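## Task

Find the foam blocks whose shelf-edge labels (on the edge directly beneath each block) read R42, R64 and R76, and get all three onto the desk. They must rest there on their own at the end, not held by the robot. The robot must not topple or be left leaning, or the task fails.

## Robot and tools

ROBOT. TidyBot++: a wheeled base 0.54 m long, 0.50 m wide and 0.38 m tall on four driven casters, carrying one seven-joint arm with a two-finger gripper. The shoulder sits 0.12 m ahead of the base centre and 0.68 m above the floor. Cameras: base_camera (fixed on the base, 644x364) and wrist_camera (fisheye on the hand, 644x476, looking along the fingers). A calibration (intrinsics and base-frame poses) is supplied; treat it as approximate, especially for the wrist camera.

FRAMES. Base frame: origin on the floor below the base centre, x ahead, y to the left, z up. hand_pose is reported in it and marks the point between the finger pads; the hand's own z runs out along the fingers and its y is the closing direction. Odometry frame = base frame at the scene's start; heading is positive to the left, -3.142 to 3.142. base_tilt is in degrees, positive when leaning forward or right. Odometry counts wheel turns, so slip looks like travel and drift builds up.

execute_actions. Argument actions: a list holding one action or none (none just reports state and images). An action may contain base, joints and speeds; its motions start at once. base takes exactly one key, each a relative move from where the base last reported itself: translate_m (metres, forward positive, -2 to 2), strafe_m (metres, left positive, -2 to 2), rotate_rad (radians, counter-clockwise from above positive, -6.3 to 6.3). joints holds absolute targets in radians, one number per named joint: joint_1_rad (any angle; positive turns the arm clockwise from above, opposite to rotate_rad), joint_2_rad shoulder -2.249 to 2.249, joint_3_rad any angle, joint_4_rad elbow -2.579 to 2.579, joint_5_rad any angle, joint_6_rad wrist -2.099 to 2.099, joint_7_rad any angle (hand down: positive is counter-clockwise from above; 1.57 makes the fingers open sideways). Unlimited joints go the short way, so turn more than half a revolution in steps. gripper_pos is absolute, 0 (open, about 85 mm gap) to 1 (closed); gap is roughly 85 x (1 - gripper_pos) mm. speeds caps top speed for this action only: translate_m and strafe_m 0.05 to 0.5 m/s, rotate_rad 0.1 to 1.57 rad/s (defaults are the maxima). A base move needing over 8.667 s is refused; no action runs past 15 s. Any unknown key or out-of-range number rejects the whole call with no motion. cameras: list of base_camera, wrist_camera or all; omitted or null gives all, [] gives none. Joints or base left out of an action can still be driving to their previous targets.

wait: seconds 0 to 10; commands nothing and returns state and images. zoom_image: camera plus region [x0, y0, x1, y1] in pixels of that camera's latest full image, top-left origin, at most 504x504. read_manual: section "licences" only, no motion. finished_scene: scene 1 or 2; irreversible, and reports success. Ending a reply without a tool call ends everything.

RESULT LINES. joint_positions, hand_pose, base_odometry, base_tilt, motor_effort (percent of max, signed toward higher joint values, bracket = peak during the last action; readings carry fixed offsets and noise), motor temperatures per arm joint, and a pictures line naming the images in order. base_status/joint_status words: done (base done only means wheels turned fully, it may have stopped short if blocked), off_target (rested away from target, may still push), contact_stop and time_out (old target dropped, holding in place), not_followed (self-collision check withheld the arm targets; a cause: line explains; the gripper part still runs; withheld targets may be retried later), limit_stop_at_motor_heat. on_its_own lists motion you did not command. ARM HIT means a hard knock of arm against base or itself. If a result reports a stop, the rest of that reply's motion calls are skipped.

ARM GEOMETRY. Upper arm 0.42 m, forearm 0.31 m, hand 0.31 m to the hand point. With joint_1_rad 0, joint_3_rad 3.14, joint_5_rad 0 (about the start), the arm moves in the base's x-z plane. Tilts from vertical (forward positive): upper arm = j2, forearm = j2 - j4, hand = j2 - j4 - j6. Forward reach from shoulder = sum of length x sin(tilt); height above shoulder = sum of length x cos(tilt). Arm joints move up to 1.39 rad/s (1.22 for j5 to j7). Folded at start, hand down, reaching 0.08 m past the base front, elbow up to 1.15 m high. A downward hand reaches at most about 0.94 m above the floor, and only near the base. Closed fingertips stick out about 20 mm beyond the hand point; pads stay parallel and move about 13 mm outward while closing.

ACCURACY. Friction can leave joints slightly off even when reported done; repeating a target does nothing. To correct, send each joint previous command + (desired - measured). Expect 1 to 2 cm hand error, more when stretched; trust the images. Held objects make the arm sag; while carrying, never command a joint to its measured angle.

GRIP. Closing to 1 squeezes about 96 to 120 N per finger; done at 1 means empty, off_target means something is held.

AVOID. Driving while the arm is snagged on something about 0.8 m or higher can tip the robot; back away to right it. Pushing or pulling sideways on a raised hand can lift wheels. A blocked base or joint keeps pushing; send new targets. Torque limits 104.5 N m (j1 to j4) and 51.3 N m (j5 to j7) trigger a 10 s arm stop; warnings at 56.7 and 29.4. Holding loads heats motors: MOTOR HOT from 60 °C, OVER-TEMPERATURE FAULT at 75 °C with the arm sinking. Loose objects may be nudged occasionally.

Each tool is called after ">>>" by a JSON object that holds its "name" and its "arguments".

## Session

>>> {"name": "execute_actions", "arguments": {"actions": []}}

Scene clock: 0.00 s.
Motor temperatures (°C, as the motors report them): [32 34 31 32 37 38 45]
base_odometry: x=+0.000 y=+0.000 heading=+0.000 (m, m, rad; odometry frame)
base_tilt: forward=-0.3 right=-0.4 (deg)
base_status: not commanded
joint_positions: joint_1_rad=+0.024 joint_2_rad=-0.390 joint_3_rad=+3.118 joint_4_rad=-2.521 joint_5_rad=+0.018 joint_6_rad=-0.905 joint_7_rad=+1.595 gripper_pos=+0.000
joint_status: not commanded
motor_effort: joint_1_rad=+0 joint_2_rad=-1 joint_3_rad=+1 joint_4_rad=+17 joint_5_rad=+0 joint_6_rad=+1 joint_7_rad=+0 (%)
hand_pose: x=+0.2578 y=-0.0041 z=+0.5942 quat_wxyz=(+0.012, +0.998, +0.016, +0.052) (m; base frame)
pictures: base_camera, wrist_camera
Images, in order (width x height): base_camera 644x364, wrist_camera 644x476.

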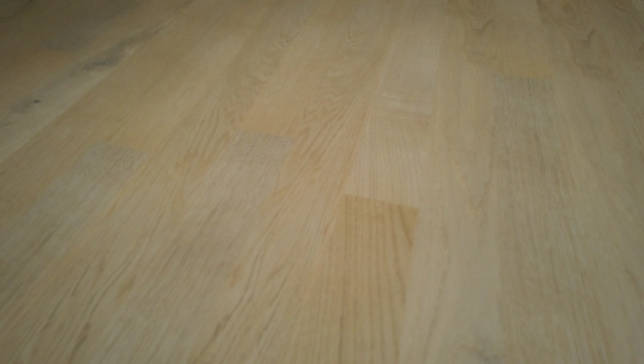

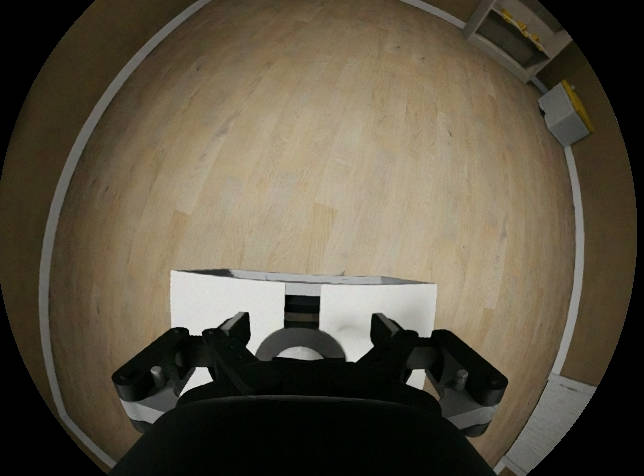

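>>> {"name": "execute_actions", "arguments": {"actions": [{"base":{"rotate_rad":-0.7},"joints":{"joint_6_rad":0.45}}], "cameras": ["wrist_camera"]}}

Scene clock: 1.90 s.
Motor temperatures (°C, as the motors report them): [32 34 31 32 37 38 45]
base_odometry: x=+0.000 y=+0.000 heading=-0.699 (m, m, rad; odometry frame)
base_tilt: forward=-0.3 right=-0.4 (deg)
base_status: done
joint_positions: joint_1_rad=+0.024 joint_2_rad=-0.390 joint_3_rad=+3.118 joint_4_rad=-2.521 joint_5_rad=+0.018 joint_6_rad=+0.429 joint_7_rad=+1.595 gripper_pos=+0.000
joint_status: all done
motor_effort: joint_1_rad=+0(1) joint_2_rad=-6(6) joint_3_rad=+2(3) joint_4_rad=+20(20) joint_5_rad=+0(1) joint_6_rad=+7(8) joint_7_rad=+0(0) (%)
hand_pose: x=+0.5337 y=+0.0042 z=+0.8628 quat_wxyz=(+0.015, +0.752, +0.020, +0.659) (m; base frame)
pictures: wrist_camera
camera_calibration (this result's frames):
wrist_camera: T_world_to_cam=[[-0.0272955, -0.997948, 0.0579152, -0.041002], [-0.0957499, -0.0550603, -0.993881, 0.971763], [0.995031, -0.0326739, -0.0940506, -0.310762], [0, 0, 0, 1]] pos_world=[0.401145, 0.00243385, 0.938965]
Images, in order (width x height): wrist_camera 644x476.

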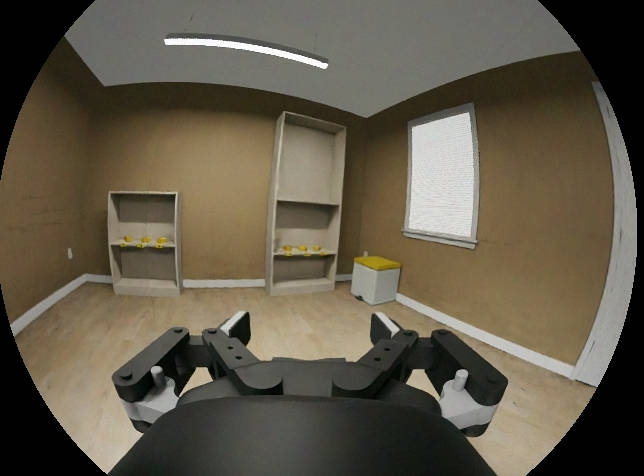

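>>> {"name": "zoom_image", "arguments": {"camera": "wrist_camera", "region": [100, 190, 350, 300]}}

>>> {"name": "execute_actions", "arguments": {"actions": [{"base":{"rotate_rad":0.35},"joints":{"joint_1_rad":2.6}}], "cameras": ["wrist_camera"]}}

Region (100, 190, 350, 300) of wrist_camera's 644x476 image, scaled by 2.016; it fills the top 222 rows of this view, and the rest is white.

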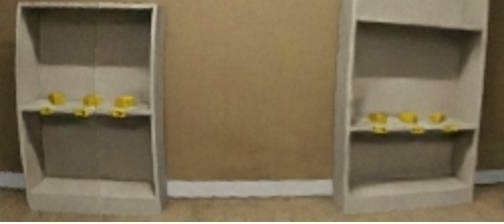

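Scene clock: 6.10 s.
Motor temperatures (°C, as the motors report them): [32 34 31 32 37 38 45]
base_odometry: x=+0.000 y=+0.000 heading=-0.350 (m, m, rad; odometry frame)
base_tilt: forward=-0.3 right=-0.3 (deg)
base_status: done
joint_positions: joint_1_rad=+2.592 joint_2_rad=-0.390 joint_3_rad=+3.118 joint_4_rad=-2.521 joint_5_rad=+0.018 joint_6_rad=+0.429 joint_7_rad=+1.595 gripper_pos=+0.000
joint_status: all done
motor_effort: joint_1_rad=+0(1) joint_2_rad=-6(6) joint_3_rad=+1(3) joint_4_rad=+20(20) joint_5_rad=+0(0) joint_6_rad=+7(8) joint_7_rad=+0(0) (%)
hand_pose: x=-0.2271 y=-0.2285 z=+0.8628 quat_wxyz=(+0.636, +0.232, -0.716, +0.172) (m; base frame)
pictures: wrist_camera
camera_calibration (this result's frames):
wrist_camera: T_world_to_cam=[[-0.518473, 0.85313, 0.0579189, 0.0174455], [0.0505612, 0.0982021, -0.993881, 0.954352], [-0.853598, -0.512372, -0.0940504, -0.0907749], [0, 0, 0, 1]] pos_world=[-0.116693, -0.155113, 0.938965]
Images, in order (width x height): wrist_camera 644x476.

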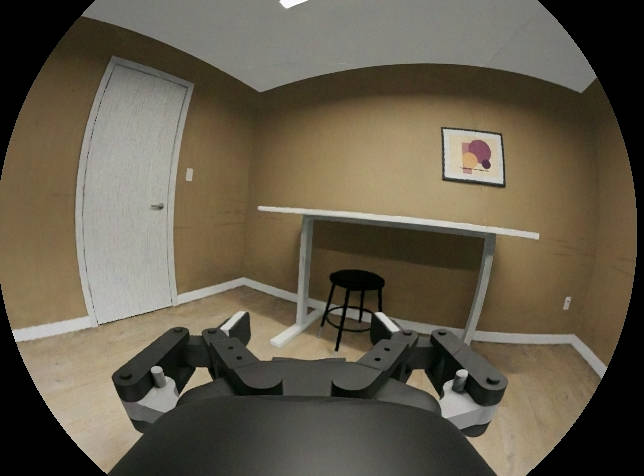

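>>> {"name": "execute_actions", "arguments": {"actions": [{"base":{"translate_m":1.5},"joints":{"joint_1_rad":0.0,"joint_6_rad":0.2}}], "cameras": ["wrist_camera"]}}

>>> {"name": "execute_actions", "arguments": {"actions": [{"base":{"strafe_m":-0.92}}]}}

Scene clock: 10.67 s.
Motor temperatures (°C, as the motors report them): [32 34 31 32 37 38 45]
base_odometry: x=+1.409 y=-0.514 heading=-0.350 (m, m, rad; odometry frame)
base_tilt: forward=-0.3 right=-0.4 (deg)
base_status: done
joint_positions: joint_1_rad=+0.008 joint_2_rad=-0.390 joint_3_rad=+3.118 joint_4_rad=-2.521 joint_5_rad=+0.018 joint_6_rad=+0.244 joint_7_rad=+1.595 gripper_pos=+0.000
joint_status: all done
motor_effort: joint_1_rad=+0(1) joint_2_rad=-6(9) joint_3_rad=+1(0) joint_4_rad=+20(20) joint_5_rad=+0(1) joint_6_rad=+7(6) joint_7_rad=+0(1) (%)
hand_pose: x=+0.5208 y=+0.0092 z=+0.8067 quat_wxyz=(+0.010, +0.809, +0.026, +0.587) (m; base frame)
pictures: wrist_camera
camera_calibration (this result's frames):
wrist_camera: T_world_to_cam=[[-0.00444628, -0.997962, 0.0636515, -0.0496318], [-0.276432, -0.0599452, -0.959162, 0.981157], [0.961023, -0.02186, -0.275602, -0.138973], [0, 0, 0, 1]] pos_world=[0.404559, 0.00624704, 0.905946]
Images, in order (width x height): wrist_camera 644x476.

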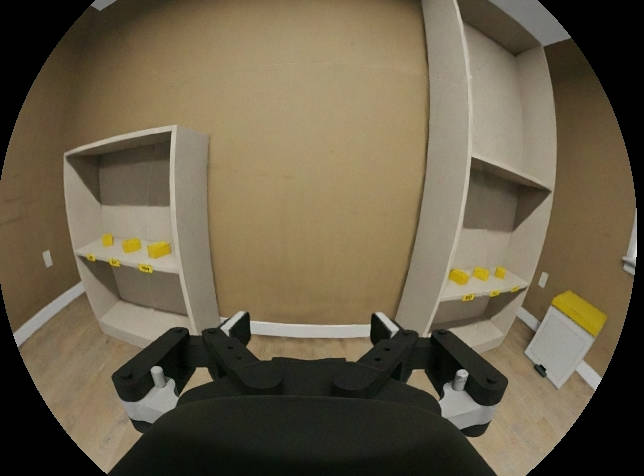

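Scene clock: 13.87 s.
Motor temperatures (°C, as the motors report them): [32 34 31 32 37 38 45]
base_odometry: x=+1.095 y=-1.379 heading=-0.350 (m, m, rad; odometry frame)
base_tilt: forward=-0.3 right=-0.3 (deg)
base_status: done
joint_positions: joint_1_rad=+0.008 joint_2_rad=-0.390 joint_3_rad=+3.118 joint_4_rad=-2.521 joint_5_rad=+0.018 joint_6_rad=+0.243 joint_7_rad=+1.595 gripper_pos=+0.000
joint_status: not commanded
motor_effort: joint_1_rad=+0(1) joint_2_rad=-5(6) joint_3_rad=+1(3) joint_4_rad=+19(20) joint_5_rad=+0(0) joint_6_rad=+7(7) joint_7_rad=+0(0) (%)
hand_pose: x=+0.5207 y=+0.0094 z=+0.8064 quat_wxyz=(+0.010, +0.810, +0.026, +0.586) (m; base frame)
pictures: base_camera, wrist_camera
camera_calibration (this result's frames):
wrist_camera: T_world_to_cam=[[-0.00403047, -0.997962, 0.0636782, -0.0497094], [-0.277339, -0.0600652, -0.958893, 0.98112], [0.960764, -0.0215252, -0.276532, -0.138074], [0, 0, 0, 1]] pos_world=[0.404558, 0.00635096, 0.905772]
Images, in order (width x height): base_camera 644x364, wrist_camera 644x476.

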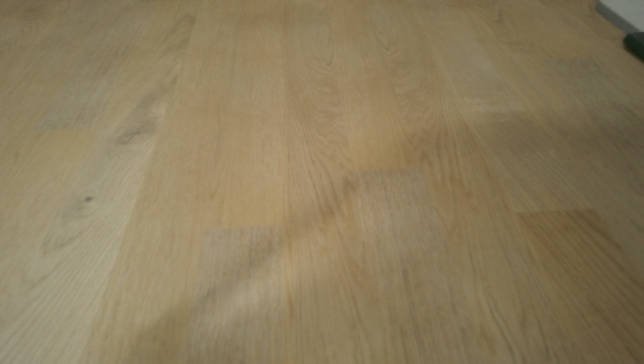

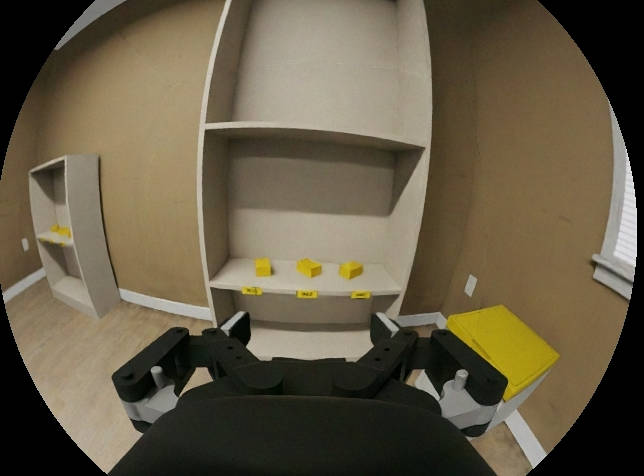

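>>> {"name": "zoom_image", "arguments": {"camera": "wrist_camera", "region": [200, 240, 410, 320]}}

Region (200, 240, 410, 320) of wrist_camera's 644x476 image, scaled by 2.400; it fills the top 192 rows of this view, and the rest is white.

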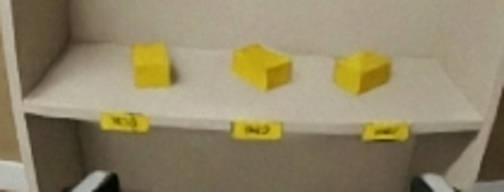

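>>> {"name": "execute_actions", "arguments": {"actions": [{"base":{"translate_m":0.25},"joints":{"joint_2_rad":0.5,"joint_4_rad":-2.3,"joint_6_rad":0.8,"joint_7_rad":1.54}}]}}

Scene clock: 16.63 s.
Motor temperatures (°C, as the motors report them): [32 34 31 32 37 38 45]
base_odometry: x=+1.330 y=-1.465 heading=-0.350 (m, m, rad; odometry frame)
base_tilt: forward=-0.3 right=-0.3 (deg)
base_status: done
joint_positions: joint_1_rad=+0.008 joint_2_rad=+0.479 joint_3_rad=+3.118 joint_4_rad=-2.321 joint_5_rad=+0.018 joint_6_rad=+0.756 joint_7_rad=+1.563 gripper_pos=+0.000
joint_status: all done
motor_effort: joint_1_rad=+0(0) joint_2_rad=-29(31) joint_3_rad=+1(0) joint_4_rad=+11(21) joint_5_rad=+0(0) joint_6_rad=+7(7) joint_7_rad=+0(0) (%)
hand_pose: x=+0.6948 y=+0.0134 z=+0.6173 quat_wxyz=(-0.012, +0.853, +0.008, +0.522) (m; base frame)
pictures: base_camera, wrist_camera
camera_calibration (this result's frames):
wrist_camera: T_world_to_cam=[[-0.00589879, -0.999934, 0.00982614, 0.00159153], [-0.423788, -0.0064005, -0.905739, 0.916583], [0.905742, -0.00950696, -0.423722, -0.228641], [0, 0, 0, 1]] pos_world=[0.595536, 0.00528434, 0.733289]
Images, in order (width x height): base_camera 644x364, wrist_camera 644x476.

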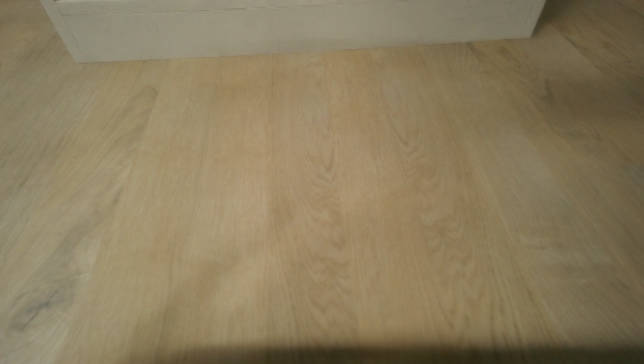

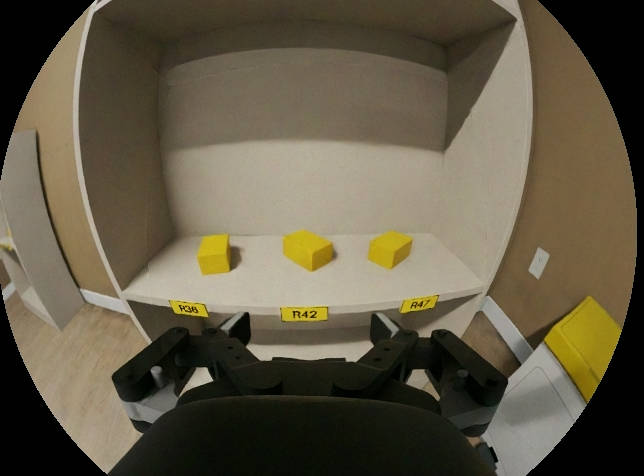

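>>> {"name": "execute_actions", "arguments": {"actions": [{"joints":{"joint_1_rad":-0.02,"joint_2_rad":0.796,"joint_3_rad":3.16,"joint_4_rad":-1.08,"joint_5_rad":-0.02,"joint_6_rad":-1.29,"joint_7_rad":1.57}}], "cameras": []}}

>>> {"name": "execute_actions", "arguments": {"actions": [{"base":{"translate_m":0.22},"speeds":{"translate_m":0.2}}]}}

Scene clock: 20.23 s.
Motor temperatures (°C, as the motors report them): [32 34 31 32 37 38 45]
base_odometry: x=+1.330 y=-1.465 heading=-0.350 (m, m, rad; odometry frame)
base_tilt: forward=-0.2 right=-0.4 (deg)
base_status: not commanded
joint_positions: joint_1_rad=-0.008 joint_2_rad=+0.766 joint_3_rad=+3.141 joint_4_rad=-1.100 joint_5_rad=+0.018 joint_6_rad=-1.249 joint_7_rad=+1.563 gripper_pos=+0.000
joint_status: all done
motor_effort: joint_1_rad=+0(0) joint_2_rad=-45(45) joint_3_rad=+1(0) joint_4_rad=+17(17) joint_5_rad=+1(0) joint_6_rad=+0(7) joint_7_rad=+1(0) (%)
hand_pose: x=+0.7197 y=+0.0013 z=+0.5826 quat_wxyz=(+0.008, +1.000, +0.003, +0.013) (m; base frame)
pictures: none
No camera images: the call's "cameras" was empty. Leave "cameras" out to get every camera's image.

Scene clock: 22.10 s.
Motor temperatures (°C, as the motors report them): [32 34 31 32 37 38 45]
base_odometry: x=+1.536 y=-1.540 heading=-0.350 (m, m, rad; odometry frame)
base_tilt: forward=-0.2 right=-0.4 (deg)
base_status: done
joint_positions: joint_1_rad=-0.009 joint_2_rad=+0.773 joint_3_rad=+3.142 joint_4_rad=-1.097 joint_5_rad=+0.018 joint_6_rad=-1.251 joint_7_rad=+1.563 gripper_pos=+0.000
joint_status: not commanded
motor_effort: joint_1_rad=+0(2) joint_2_rad=-45(47) joint_3_rad=+0(0) joint_4_rad=+16(17) joint_5_rad=+0(0) joint_6_rad=-1(1) joint_7_rad=+0(0) (%)
hand_pose: x=+0.7198 y=+0.0016 z=+0.5791 quat_wxyz=(+0.008, +1.000, +0.003, +0.011) (m; base frame)
pictures: base_camera, wrist_camera
camera_calibration (this result's frames):
wrist_camera: T_world_to_cam=[[0.0103202, -0.998407, 0.0554706, -0.0477409], [-0.998322, -0.0134485, -0.0563219, 0.814087], [0.0569782, -0.0547963, -0.996871, 0.675359], [0, 0, 0, 1]] pos_world=[0.774733, 0.000290558, 0.721745]
Images, in order (width x height): base_camera 644x364, wrist_camera 644x476.

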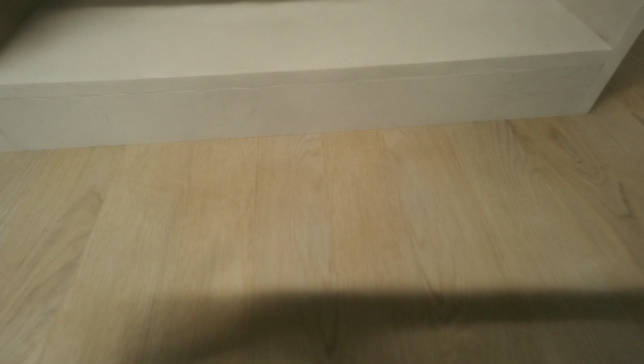

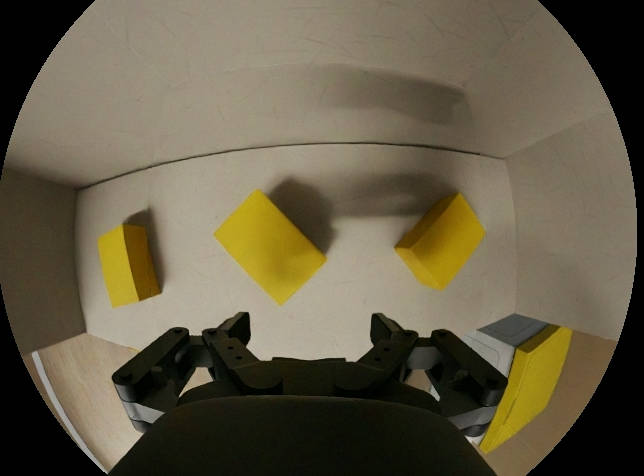

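>>> {"name": "execute_actions", "arguments": {"actions": [{"base":{"translate_m":0.05},"joints":{"joint_1_rad":-0.075,"joint_7_rad":2.33}}], "cameras": ["wrist_camera"]}}

Scene clock: 23.43 s.
Motor temperatures (°C, as the motors report them): [32 35 31 32 37 38 45]
base_odometry: x=+1.583 y=-1.558 heading=-0.351 (m, m, rad; odometry frame)
base_tilt: forward=-0.3 right=-0.4 (deg)
base_status: done
joint_positions: joint_1_rad=-0.071 joint_2_rad=+0.777 joint_3_rad=+3.145 joint_4_rad=-1.094 joint_5_rad=+0.018 joint_6_rad=-1.251 joint_7_rad=+2.326 gripper_pos=+0.000
joint_status: all done
motor_effort: joint_1_rad=+0(2) joint_2_rad=-45(47) joint_3_rad=+0(0) joint_4_rad=+16(17) joint_5_rad=+1(1) joint_6_rad=+0(0) joint_7_rad=+0(0) (%)
hand_pose: x=+0.7190 y=+0.0369 z=+0.5774 quat_wxyz=(+0.012, +0.915, +0.403, +0.006) (m; base frame)
pictures: wrist_camera
camera_calibration (this result's frames):
wrist_camera: T_world_to_cam=[[0.738983, -0.670556, 0.0652509, -0.55414], [-0.669834, -0.741655, -0.0356442, 0.592458], [0.0722951, -0.0173667, -0.997232, 0.663465], [0, 0, 0, 1]] pos_world=[0.758383, 0.0793393, 0.718904]
Images, in order (width x height): wrist_camera 644x476.

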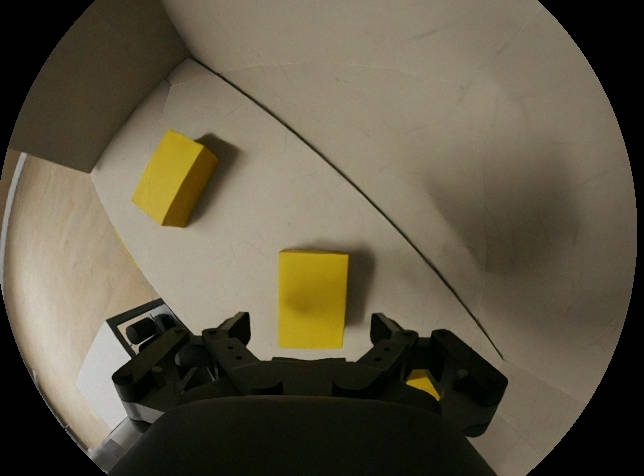

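>>> {"name": "execute_actions", "arguments": {"actions": [{"joints":{"joint_2_rad":0.872,"joint_4_rad":-1.219,"joint_6_rad":-1.035}}], "cameras": ["wrist_camera"]}}

Scene clock: 24.97 s.
Motor temperatures (°C, as the motors report them): [32 35 31 32 37 38 45]
base_odometry: x=+1.583 y=-1.558 heading=-0.351 (m, m, rad; odometry frame)
base_tilt: forward=-0.3 right=-0.3 (deg)
base_status: not commanded
joint_positions: joint_1_rad=-0.071 joint_2_rad=+0.863 joint_3_rad=+3.145 joint_4_rad=-1.206 joint_5_rad=+0.018 joint_6_rad=-1.075 joint_7_rad=+2.326 gripper_pos=+0.000
joint_status: all done
motor_effort: joint_1_rad=+0(0) joint_2_rad=-45(50) joint_3_rad=+1(1) joint_4_rad=+15(17) joint_5_rad=+1(0) joint_6_rad=+0(1) joint_7_rad=+0(0) (%)
hand_pose: x=+0.7134 y=+0.0368 z=+0.4939 quat_wxyz=(+0.008, +0.915, +0.404, -0.004) (m; base frame)
pictures: wrist_camera
camera_calibration (this result's frames):
wrist_camera: T_world_to_cam=[[0.742206, -0.668272, 0.0504259, -0.539622], [-0.668147, -0.74371, -0.021784, 0.57763], [0.0520599, -0.0175238, -0.99849, 0.595676], [0, 0, 0, 1]] pos_world=[0.755442, 0.0794135, 0.634571]
Images, in order (width x height): wrist_camera 644x476.

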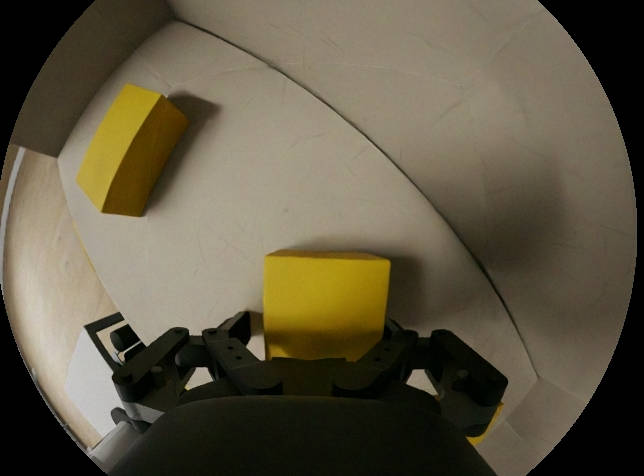

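>>> {"name": "execute_actions", "arguments": {"actions": [{"joints":{"gripper_pos":0.7}}], "cameras": []}}

>>> {"name": "execute_actions", "arguments": {"actions": [{"joints":{"joint_2_rad":0.76,"joint_4_rad":-1.08,"joint_6_rad":-1.29}}], "cameras": []}}

>>> {"name": "execute_actions", "arguments": {"actions": [{"base":{"translate_m":-0.5}}], "cameras": ["wrist_camera"]}}

Scene clock: 26.17 s.
Motor temperatures (°C, as the motors report them): [32 35 31 32 37 38 45]
base_odometry: x=+1.583 y=-1.558 heading=-0.351 (m, m, rad; odometry frame)
base_tilt: forward=-0.3 right=-0.3 (deg)
base_status: not commanded
joint_positions: joint_1_rad=-0.072 joint_2_rad=+0.848 joint_3_rad=+3.145 joint_4_rad=-1.206 joint_5_rad=+0.018 joint_6_rad=-1.075 joint_7_rad=+2.326 gripper_pos=+0.379
joint_status: gripper_pos off_target (ended at +0.379, target +0.700)
motor_effort: joint_1_rad=+0(2) joint_2_rad=-40(43) joint_3_rad=+1(2) joint_4_rad=+13(15) joint_5_rad=+1(3) joint_6_rad=+0(2) joint_7_rad=+0(1) (%)
hand_pose: x=+0.7161 y=+0.0380 z=+0.5031 quat_wxyz=(+0.011, +0.914, +0.405, +0.003) (m; base frame)
pictures: none
No camera images: the call's "cameras" was empty. Leave "cameras" out to get every camera's image.

Scene clock: 27.30 s.
Motor temperatures (°C, as the motors report them): [32 35 31 32 37 38 45]
base_odometry: x=+1.583 y=-1.558 heading=-0.351 (m, m, rad; odometry frame)
base_tilt: forward=-0.3 right=-0.4 (deg)
base_status: not commanded
joint_positions: joint_1_rad=-0.072 joint_2_rad=+0.771 joint_3_rad=+3.145 joint_4_rad=-1.096 joint_5_rad=+0.018 joint_6_rad=-1.251 joint_7_rad=+2.326 gripper_pos=+0.379
joint_status: all done
motor_effort: joint_1_rad=+0(0) joint_2_rad=-45(51) joint_3_rad=+1(0) joint_4_rad=+17(17) joint_5_rad=+0(1) joint_6_rad=+0(3) joint_7_rad=+0(1) (%)
hand_pose: x=+0.7193 y=+0.0379 z=+0.5808 quat_wxyz=(+0.013, +0.915, +0.404, +0.008) (m; base frame)
pictures: none
No camera images: the call's "cameras" was empty. Leave "cameras" out to get every camera's image.

Scene clock: 29.80 s.
Motor temperatures (°C, as the motors report them): [32 35 31 32 37 38 45]
base_odometry: x=+1.114 y=-1.386 heading=-0.350 (m, m, rad; odometry frame)
base_tilt: forward=-0.3 right=-0.4 (deg)
base_status: done
joint_positions: joint_1_rad=-0.073 joint_2_rad=+0.770 joint_3_rad=+3.147 joint_4_rad=-1.094 joint_5_rad=+0.017 joint_6_rad=-1.253 joint_7_rad=+2.326 gripper_pos=+0.379
joint_status: not commanded
motor_effort: joint_1_rad=+0(3) joint_2_rad=-45(48) joint_3_rad=+1(2) joint_4_rad=+17(18) joint_5_rad=+0(1) joint_6_rad=-1(1) joint_7_rad=+0(0) (%)
hand_pose: x=+0.7194 y=+0.0376 z=+0.5816 quat_wxyz=(+0.014, +0.915, +0.403, +0.008) (m; base frame)
pictures: wrist_camera
camera_calibration (this result's frames):
wrist_camera: T_world_to_cam=[[0.739189, -0.669886, 0.0696637, -0.556903], [-0.668979, -0.742253, -0.0390793, 0.594761], [0.0778867, -0.0177166, -0.996805, 0.663328], [0, 0, 0, 1]] pos_world=[0.757875, 0.0801533, 0.723248]
Images, in order (width x height): wrist_camera 644x476.

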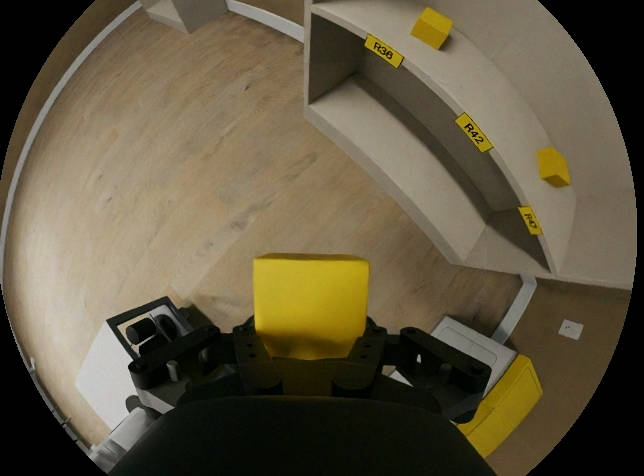

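>>> {"name": "execute_actions", "arguments": {"actions": [{"base":{"translate_m":-1.9},"joints":{"joint_1_rad":-3.0,"joint_2_rad":0.2,"joint_4_rad":-1.0,"joint_6_rad":-0.7,"joint_7_rad":1.57}}], "cameras": ["wrist_camera"]}}

>>> {"name": "execute_actions", "arguments": {"actions": [{"base":{"strafe_m":0.65},"joints":{"joint_1_rad":-3.2}}], "cameras": ["wrist_camera"]}}

Scene clock: 35.90 s.
Motor temperatures (°C, as the motors report them): [32 35 31 32 37 38 45]
base_odometry: x=-0.671 y=-0.735 heading=-0.350 (m, m, rad; odometry frame)
base_tilt: forward=-0.3 right=-0.4 (deg)
base_status: done
joint_positions: joint_1_rad=-2.997 joint_2_rad=+0.225 joint_3_rad=+3.153 joint_4_rad=-1.022 joint_5_rad=+0.017 joint_6_rad=-0.743 joint_7_rad=+1.592 gripper_pos=+0.379
joint_status: all done
motor_effort: joint_1_rad=+0(3) joint_2_rad=-32(48) joint_3_rad=+1(2) joint_4_rad=+21(22) joint_5_rad=+1(1) joint_6_rad=+7(7) joint_7_rad=+0(0) (%)
hand_pose: x=-0.5492 y=+0.1058 z=+1.0649 quat_wxyz=(-0.541, +0.053, +0.837, +0.057) (m; base frame)
pictures: wrist_camera
camera_calibration (this result's frames):
wrist_camera: T_world_to_cam=[[0.18368, 0.98125, 0.0583909, -0.0749469], [0.37706, -0.0154751, -0.92606, 1.25781], [-0.907793, 0.192116, -0.372833, 0.017161], [0, 0, 0, 1]] pos_world=[-0.444925, 0.0897095, 1.17558]
Images, in order (width x height): wrist_camera 644x476.

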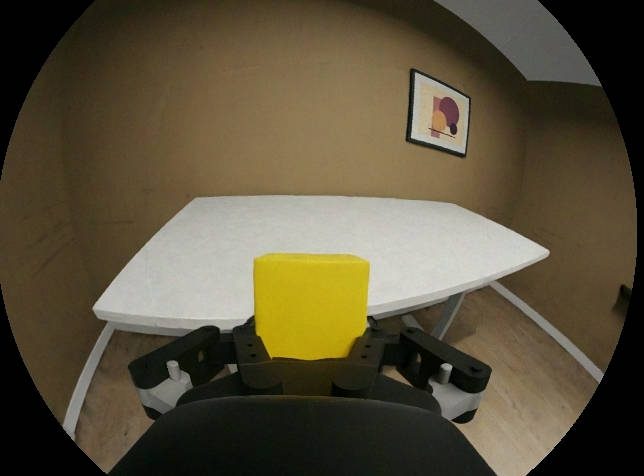

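Scene clock: 38.57 s.
Motor temperatures (°C, as the motors report them): [32 35 31 32 37 38 45]
base_odometry: x=-0.449 y=-0.125 heading=-0.350 (m, m, rad; odometry frame)
base_tilt: forward=-0.3 right=-0.4 (deg)
base_status: done
joint_positions: joint_1_rad=-3.199 joint_2_rad=+0.225 joint_3_rad=+3.153 joint_4_rad=-1.021 joint_5_rad=+0.017 joint_6_rad=-0.743 joint_7_rad=+1.592 gripper_pos=+0.379
joint_status: all done
motor_effort: joint_1_rad=+0(4) joint_2_rad=-32(32) joint_3_rad=+1(4) joint_4_rad=+21(22) joint_5_rad=+0(1) joint_6_rad=+7(7) joint_7_rad=+0(0) (%)
hand_pose: x=-0.5569 y=-0.0300 z=+1.0655 quat_wxyz=(-0.545, -0.031, +0.838, +0.003) (m; base frame)
pictures: wrist_camera
camera_calibration (this result's frames):
wrist_camera: T_world_to_cam=[[-0.0162976, 0.99816, 0.0584112, -0.0511368], [0.371395, 0.0602827, -0.926516, 1.25876], [-0.928332, 0.0065937, -0.371694, 0.0182248], [0, 0, 0, 1]] pos_world=[-0.451411, -0.0249586, 1.17602]
Images, in order (width x height): wrist_camera 644x476.

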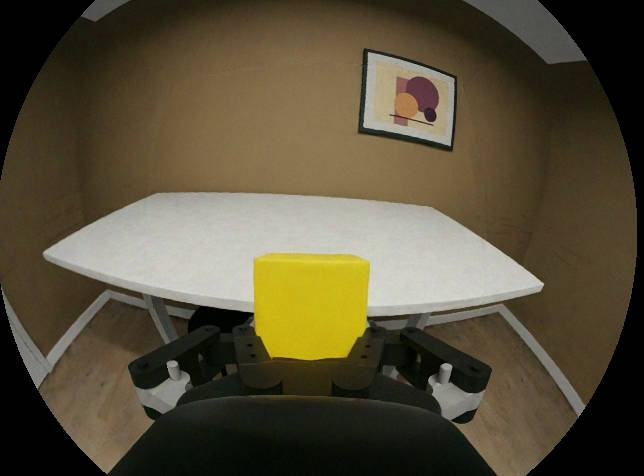

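>>> {"name": "execute_actions", "arguments": {"actions": [{"base":{"translate_m":-0.55},"speeds":{"translate_m":0.3},"joints":{"joint_2_rad":0.25,"joint_4_rad":-0.53,"joint_6_rad":-2.09}}], "cameras": ["wrist_camera"]}}

>>> {"name": "execute_actions", "arguments": {"actions": [{"joints":{"joint_2_rad":0.37}}], "cameras": ["wrist_camera"]}}

Scene clock: 41.93 s.
Motor temperatures (°C, as the motors report them): [32 35 31 32 37 38 45]
base_odometry: x=-0.966 y=+0.064 heading=-0.350 (m, m, rad; odometry frame)
base_tilt: forward=-0.3 right=-0.4 (deg)
base_status: done
joint_positions: joint_1_rad=-3.199 joint_2_rad=+0.240 joint_3_rad=+3.153 joint_4_rad=-0.549 joint_5_rad=+0.017 joint_6_rad=-2.056 joint_7_rad=+1.592 gripper_pos=+0.379
joint_status: all done
motor_effort: joint_1_rad=+0(0) joint_2_rad=-24(33) joint_3_rad=+0(1) joint_4_rad=+14(23) joint_5_rad=+0(0) joint_6_rad=+2(8) joint_7_rad=+0(0) (%)
hand_pose: x=-0.2947 y=-0.0167 z=+1.0144 quat_wxyz=(-0.148, -0.029, +0.989, +0.006) (m; base frame)
pictures: wrist_camera
camera_calibration (this result's frames):
wrist_camera: T_world_to_cam=[[-0.0479764, 0.997084, 0.0593406, -0.0674954], [0.943234, 0.0647721, -0.325751, 0.672404], [-0.328645, 0.0403437, -0.943591, 1], [0, 0, 0, 1]] pos_world=[-0.308827, -0.0165983, 1.16664]
Images, in order (width x height): wrist_camera 644x476.

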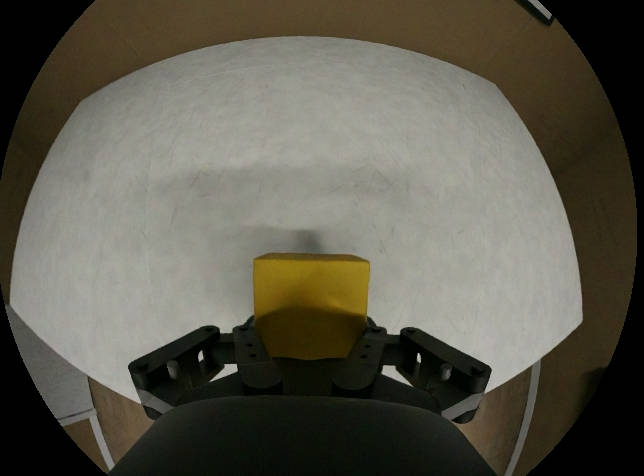

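Scene clock: 43.43 s.
Motor temperatures (°C, as the motors report them): [32 35 31 32 37 38 45]
base_odometry: x=-0.965 y=+0.064 heading=-0.350 (m, m, rad; odometry frame)
base_tilt: forward=-0.3 right=-0.4 (deg)
base_status: not commanded
joint_positions: joint_1_rad=-3.199 joint_2_rad=+0.347 joint_3_rad=+3.153 joint_4_rad=-0.526 joint_5_rad=+0.017 joint_6_rad=-2.062 joint_7_rad=+1.592 gripper_pos=+0.379
joint_status: all done
motor_effort: joint_1_rad=+0(1) joint_2_rad=-24(30) joint_3_rad=+1(0) joint_4_rad=+12(15) joint_5_rad=+1(1) joint_6_rad=+1(4) joint_7_rad=+0(0) (%)
hand_pose: x=-0.3284 y=-0.0187 z=+0.9748 quat_wxyz=(-0.103, -0.029, +0.994, +0.008) (m; base frame)
pictures: wrist_camera
camera_calibration (this result's frames):
wrist_camera: T_world_to_cam=[[-0.0533551, 0.996769, 0.0600475, -0.0672538], [0.968801, 0.0662453, -0.238824, 0.615115], [-0.242031, 0.0454315, -0.969204, 1.00511], [0, 0, 0, 1]] pos_world=[-0.356244, -0.0193757, 1.1251]
Images, in order (width x height): wrist_camera 644x476.

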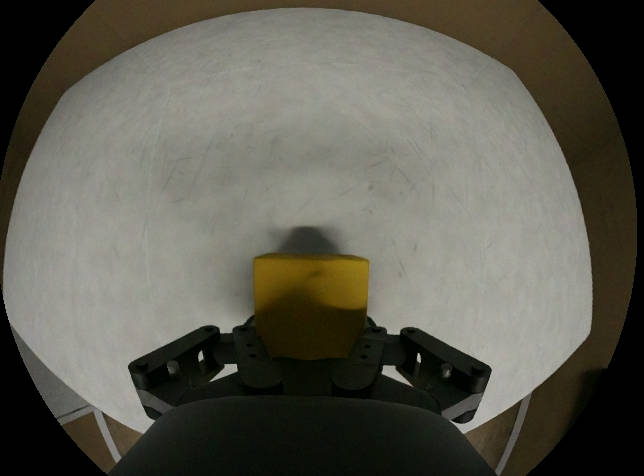

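>>> {"name": "execute_actions", "arguments": {"actions": [{"joints":{"gripper_pos":0}}], "cameras": []}}

>>> {"name": "execute_actions", "arguments": {"actions": [{"joints":{"joint_2_rad":0.15},"base":{"rotate_rad":0.1},"speeds":{"rotate_rad":0.1}}], "cameras": ["wrist_camera"]}}

>>> {"name": "execute_actions", "arguments": {"actions": [{"base":{"translate_m":2.0},"joints":{"joint_1_rad":-1.6}}], "cameras": []}}

>>> {"name": "execute_actions", "arguments": {"actions": [{"base":{"strafe_m":0.83},"joints":{"joint_1_rad":0,"joint_2_rad":0.5,"joint_4_rad":-2.2,"joint_6_rad":0.7}}], "cameras": []}}

>>> {"name": "execute_actions", "arguments": {"actions": [{"base":{"translate_m":0.55}}]}}

Scene clock: 44.93 s.
Motor temperatures (°C, as the motors report them): [32 35 31 32 37 38 45]
base_odometry: x=-0.965 y=+0.064 heading=-0.350 (m, m, rad; odometry frame)
base_tilt: forward=-0.4 right=-0.4 (deg)
base_status: not commanded
joint_positions: joint_1_rad=-3.199 joint_2_rad=+0.351 joint_3_rad=+3.153 joint_4_rad=-0.526 joint_5_rad=+0.017 joint_6_rad=-2.062 joint_7_rad=+1.592 gripper_pos=+0.000
joint_status: all done
motor_effort: joint_1_rad=+0(0) joint_2_rad=-29(30) joint_3_rad=+1(1) joint_4_rad=+15(15) joint_5_rad=+0(1) joint_6_rad=+1(2) joint_7_rad=+0(0) (%)
hand_pose: x=-0.3297 y=-0.0188 z=+0.9729 quat_wxyz=(-0.101, -0.029, +0.994, +0.008) (m; base frame)
pictures: none
No camera images: the call's "cameras" was empty. Leave "cameras" out to get every camera's image.

Scene clock: 46.37 s.
Motor temperatures (°C, as the motors report them): [32 35 31 32 37 38 45]
base_odometry: x=-0.966 y=+0.064 heading=-0.250 (m, m, rad; odometry frame)
base_tilt: forward=-0.3 right=-0.3 (deg)
base_status: done
joint_positions: joint_1_rad=-3.199 joint_2_rad=+0.148 joint_3_rad=+3.153 joint_4_rad=-0.526 joint_5_rad=+0.017 joint_6_rad=-2.062 joint_7_rad=+1.592 gripper_pos=+0.000
joint_status: all done
motor_effort: joint_1_rad=+0(2) joint_2_rad=-20(32) joint_3_rad=+1(0) joint_4_rad=+13(16) joint_5_rad=+0(1) joint_6_rad=+2(3) joint_7_rad=+0(0) (%)
hand_pose: x=-0.2618 y=-0.0148 z=+1.0575 quat_wxyz=(-0.201, -0.028, +0.979, +0.005) (m; base frame)
pictures: wrist_camera
camera_calibration (this result's frames):
wrist_camera: T_world_to_cam=[[-0.0413888, 0.997453, 0.058088, -0.067342], [0.902544, 0.0622635, -0.426073, 0.75067], [-0.428604, 0.0347923, -0.902822, 0.982051], [0, 0, 0, 1]] pos_world=[-0.259388, -0.0137367, 1.21037]
Images, in order (width x height): wrist_camera 644x476.

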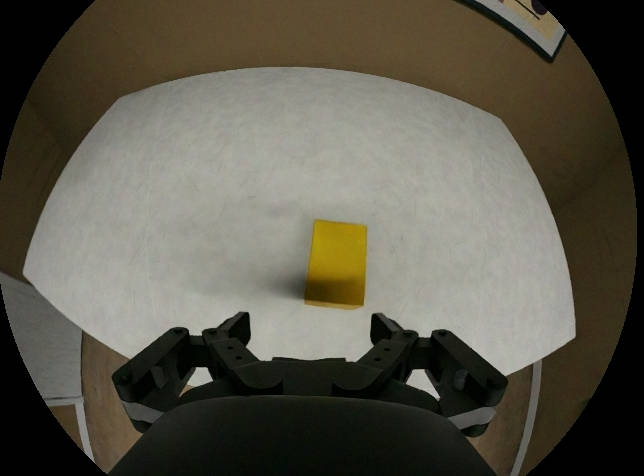

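Scene clock: 51.73 s.
Motor temperatures (°C, as the motors report them): [32 35 31 32 37 38 45]
base_odometry: x=+0.973 y=-0.429 heading=-0.250 (m, m, rad; odometry frame)
base_tilt: forward=-0.3 right=-0.4 (deg)
base_status: done
joint_positions: joint_1_rad=-1.603 joint_2_rad=+0.150 joint_3_rad=+3.153 joint_4_rad=-0.526 joint_5_rad=+0.017 joint_6_rad=-2.062 joint_7_rad=+1.592 gripper_pos=+0.000
joint_status: all done
motor_effort: joint_1_rad=+0(1) joint_2_rad=-20(23) joint_3_rad=+0(0) joint_4_rad=+13(14) joint_5_rad=+0(1) joint_6_rad=+2(3) joint_7_rad=+0(0) (%)
hand_pose: x=+0.1136 y=+0.3816 z=+1.0569 quat_wxyz=(-0.136, +0.682, +0.704, +0.147) (m; base frame)
pictures: none
No camera images: the call's "cameras" was empty. Leave "cameras" out to get every camera's image.

Scene clock: 55.03 s.
Motor temperatures (°C, as the motors report them): [32 35 31 32 37 38 45]
base_odometry: x=+1.178 y=+0.375 heading=-0.250 (m, m, rad; odometry frame)
base_tilt: forward=-0.3 right=-0.4 (deg)
base_status: done
joint_positions: joint_1_rad=-0.002 joint_2_rad=+0.471 joint_3_rad=+3.153 joint_4_rad=-2.181 joint_5_rad=+0.017 joint_6_rad=+0.658 joint_7_rad=+1.592 gripper_pos=+0.000
joint_status: all done
motor_effort: joint_1_rad=+0(2) joint_2_rad=-32(37) joint_3_rad=+0(1) joint_4_rad=+13(21) joint_5_rad=+0(1) joint_6_rad=+7(7) joint_7_rad=+0(1) (%)
hand_pose: x=+0.7418 y=-0.0007 z=+0.6516 quat_wxyz=(+0.010, +0.840, +0.016, +0.543) (m; base frame)
pictures: none
No camera images: the call's "cameras" was empty. Leave "cameras" out to get every camera's image.

Scene clock: 57.50 s.
Motor temperatures (°C, as the motors report them): [32 35 31 32 37 38 45]
base_odometry: x=+1.711 y=+0.239 heading=-0.250 (m, m, rad; odometry frame)
base_tilt: forward=-0.3 right=-0.4 (deg)
base_status: done
joint_positions: joint_1_rad=-0.002 joint_2_rad=+0.478 joint_3_rad=+3.153 joint_4_rad=-2.185 joint_5_rad=+0.017 joint_6_rad=+0.659 joint_7_rad=+1.592 gripper_pos=+0.000
joint_status: not commanded
motor_effort: joint_1_rad=+0(1) joint_2_rad=-32(34) joint_3_rad=+1(1) joint_4_rad=+13(15) joint_5_rad=+0(0) joint_6_rad=+7(7) joint_7_rad=+0(0) (%)
hand_pose: x=+0.7399 y=-0.0007 z=+0.6454 quat_wxyz=(+0.009, +0.842, +0.016, +0.538) (m; base frame)
pictures: base_camera, wrist_camera
camera_calibration (this result's frames):
wrist_camera: T_world_to_cam=[[-0.0168461, -0.998449, 0.0530668, -0.0322685], [-0.387181, -0.0424193, -0.921028, 0.943834], [0.92185, -0.0360621, -0.385865, -0.294081], [0, 0, 0, 1]] pos_world=[0.635989, -0.00278688, 0.757534]
Images, in order (width x height): base_camera 644x364, wrist_camera 644x476.

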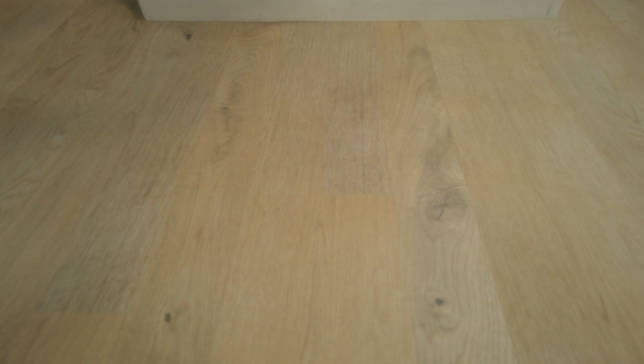

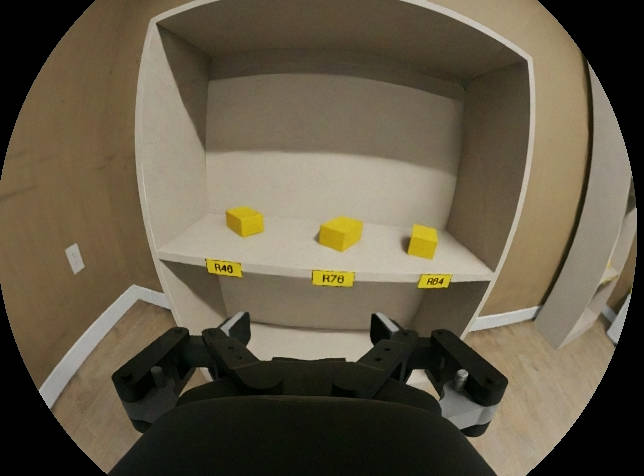

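>>> {"name": "execute_actions", "arguments": {"actions": [{"base":{"strafe_m":-0.07},"joints":{"joint_2_rad":0.56,"joint_4_rad":-1.25,"joint_6_rad":-1.115}}], "cameras": ["wrist_camera"]}}

>>> {"name": "execute_actions", "arguments": {"actions": [{"base":{"translate_m":0.27},"speeds":{"translate_m":0.2}}], "cameras": ["wrist_camera"]}}

Scene clock: 60.43 s.
Motor temperatures (°C, as the motors report them): [32 35 31 32 37 38 45]
base_odometry: x=+1.694 y=+0.171 heading=-0.249 (m, m, rad; odometry frame)
base_tilt: forward=-0.3 right=-0.3 (deg)
base_status: done
joint_positions: joint_1_rad=+0.003 joint_2_rad=+0.530 joint_3_rad=+3.156 joint_4_rad=-1.269 joint_5_rad=+0.017 joint_6_rad=-1.075 joint_7_rad=+1.592 gripper_pos=+0.000
joint_status: all done
motor_effort: joint_1_rad=+0(3) joint_2_rad=-39(39) joint_3_rad=+1(1) joint_4_rad=+18(18) joint_5_rad=+0(1) joint_6_rad=+1(8) joint_7_rad=+0(0) (%)
hand_pose: x=+0.7204 y=-0.0127 z=+0.6736 quat_wxyz=(+0.014, +0.991, +0.007, +0.133) (m; base frame)
pictures: wrist_camera
camera_calibration (this result's frames):
wrist_camera: T_world_to_cam=[[0.00352996, -0.997692, 0.0678036, -0.0707374], [-0.954287, -0.0236256, -0.297957, 0.95075], [0.298871, -0.0636523, -0.952168, 0.564309], [0, 0, 0, 1]] pos_world=[0.738882, -0.0121925, 0.825396]
Images, in order (width x height): wrist_camera 644x476.

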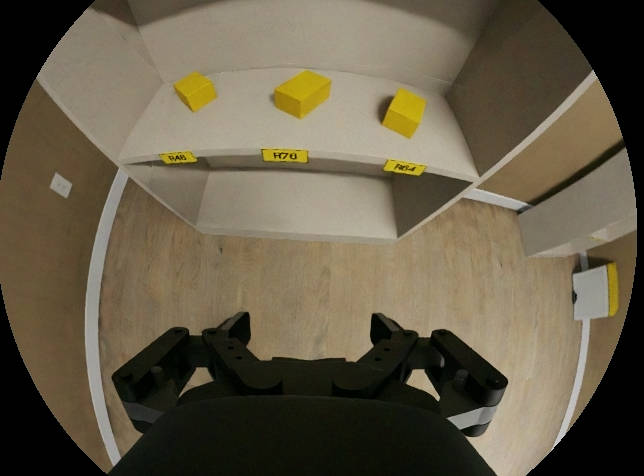

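Scene clock: 62.57 s.
Motor temperatures (°C, as the motors report them): [32 35 31 32 37 38 45]
base_odometry: x=+1.956 y=+0.104 heading=-0.250 (m, m, rad; odometry frame)
base_tilt: forward=-0.3 right=-0.4 (deg)
base_status: done
joint_positions: joint_1_rad=+0.003 joint_2_rad=+0.540 joint_3_rad=+3.156 joint_4_rad=-1.267 joint_5_rad=+0.017 joint_6_rad=-1.076 joint_7_rad=+1.592 gripper_pos=+0.000
joint_status: not commanded
motor_effort: joint_1_rad=+0(1) joint_2_rad=-39(41) joint_3_rad=+0(0) joint_4_rad=+18(20) joint_5_rad=+0(1) joint_6_rad=+2(2) joint_7_rad=+0(0) (%)
hand_pose: x=+0.7205 y=-0.0127 z=+0.6684 quat_wxyz=(+0.014, +0.992, +0.007, +0.129) (m; base frame)
pictures: wrist_camera
camera_calibration (this result's frames):
wrist_camera: T_world_to_cam=[[0.00414115, -0.997694, 0.0677461, -0.0707858], [-0.957024, -0.0235993, -0.289046, 0.94534], [0.289978, -0.0636376, -0.954915, 0.567493], [0, 0, 0, 1]] pos_world=[0.740446, -0.0121993, 0.81995]
Images, in order (width x height): wrist_camera 644x476.

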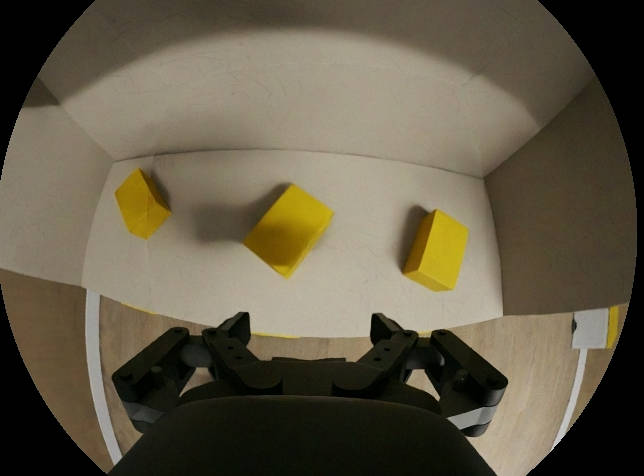

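>>> {"name": "execute_actions", "arguments": {"actions": [{"base":{"translate_m":0.09},"speeds":{"translate_m":0.1},"joints":{"joint_1_rad":-0.045,"joint_2_rad":0.77,"joint_4_rad":-0.915,"joint_6_rad":-1.49,"joint_7_rad":0.88}}], "cameras": ["wrist_camera"]}}

Scene clock: 64.33 s.
Motor temperatures (°C, as the motors report them): [32 35 31 32 37 38 45]
base_odometry: x=+2.043 y=+0.082 heading=-0.250 (m, m, rad; odometry frame)
base_tilt: forward=-0.3 right=-0.3 (deg)
base_status: done
joint_positions: joint_1_rad=-0.036 joint_2_rad=+0.756 joint_3_rad=+3.156 joint_4_rad=-0.934 joint_5_rad=+0.017 joint_6_rad=-1.446 joint_7_rad=+0.898 gripper_pos=+0.000
joint_status: all done
motor_effort: joint_1_rad=+0(2) joint_2_rad=-44(48) joint_3_rad=+1(1) joint_4_rad=+17(19) joint_5_rad=+1(1) joint_6_rad=+0(2) joint_7_rad=+0(0) (%)
hand_pose: x=+0.7214 y=+0.0113 z=+0.6393 quat_wxyz=(+0.012, +0.948, -0.317, +0.007) (m; base frame)
pictures: wrist_camera
camera_calibration (this result's frames):
wrist_camera: T_world_to_cam=[[-0.596906, -0.800347, 0.0561081, 0.393953], [-0.802229, 0.594382, -0.0560231, 0.67076], [0.0114883, -0.0784521, -0.996852, 0.768892], [0, 0, 0, 1]] pos_world=[0.764422, -0.0230674, 0.781946]
Images, in order (width x height): wrist_camera 644x476.

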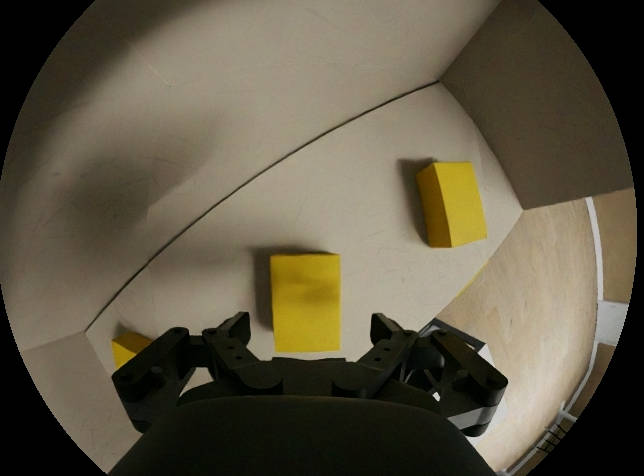

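>>> {"name": "execute_actions", "arguments": {"actions": [{"joints":{"joint_2_rad":0.82,"joint_4_rad":-1.075,"joint_6_rad":-1.22}}], "cameras": ["wrist_camera"]}}

Scene clock: 65.70 s.
Motor temperatures (°C, as the motors report them): [32 35 31 32 37 38 45]
base_odometry: x=+2.043 y=+0.082 heading=-0.250 (m, m, rad; odometry frame)
base_tilt: forward=-0.3 right=-0.4 (deg)
base_status: not commanded
joint_positions: joint_1_rad=-0.036 joint_2_rad=+0.806 joint_3_rad=+3.156 joint_4_rad=-1.060 joint_5_rad=+0.017 joint_6_rad=-1.259 joint_7_rad=+0.898 gripper_pos=+0.000
joint_status: all done
motor_effort: joint_1_rad=+0(0) joint_2_rad=-45(48) joint_3_rad=+1(0) joint_4_rad=+16(18) joint_5_rad=+1(0) joint_6_rad=+0(0) joint_7_rad=+0(1) (%)
hand_pose: x=+0.7284 y=+0.0113 z=+0.5702 quat_wxyz=(+0.010, +0.949, -0.315, +0.012) (m; base frame)
pictures: wrist_camera
camera_calibration (this result's frames):
wrist_camera: T_world_to_cam=[[-0.594457, -0.802602, 0.0495102, 0.403992], [-0.80382, 0.5914, -0.0641845, 0.678343], [0.0222343, -0.0779522, -0.996709, 0.691952], [0, 0, 0, 1]] pos_world=[0.770037, -0.0229876, 0.713212]
Images, in order (width x height): wrist_camera 644x476.

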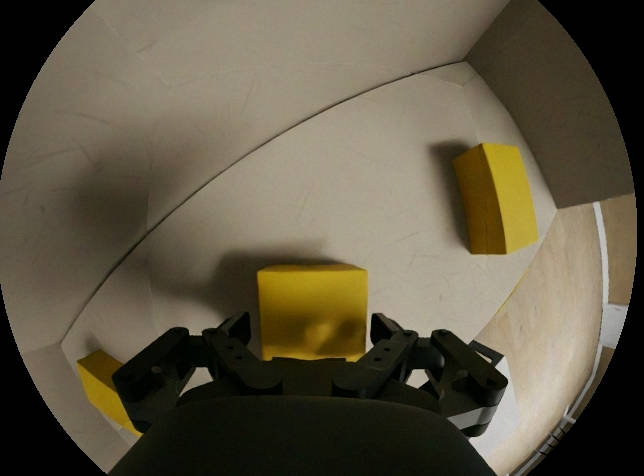

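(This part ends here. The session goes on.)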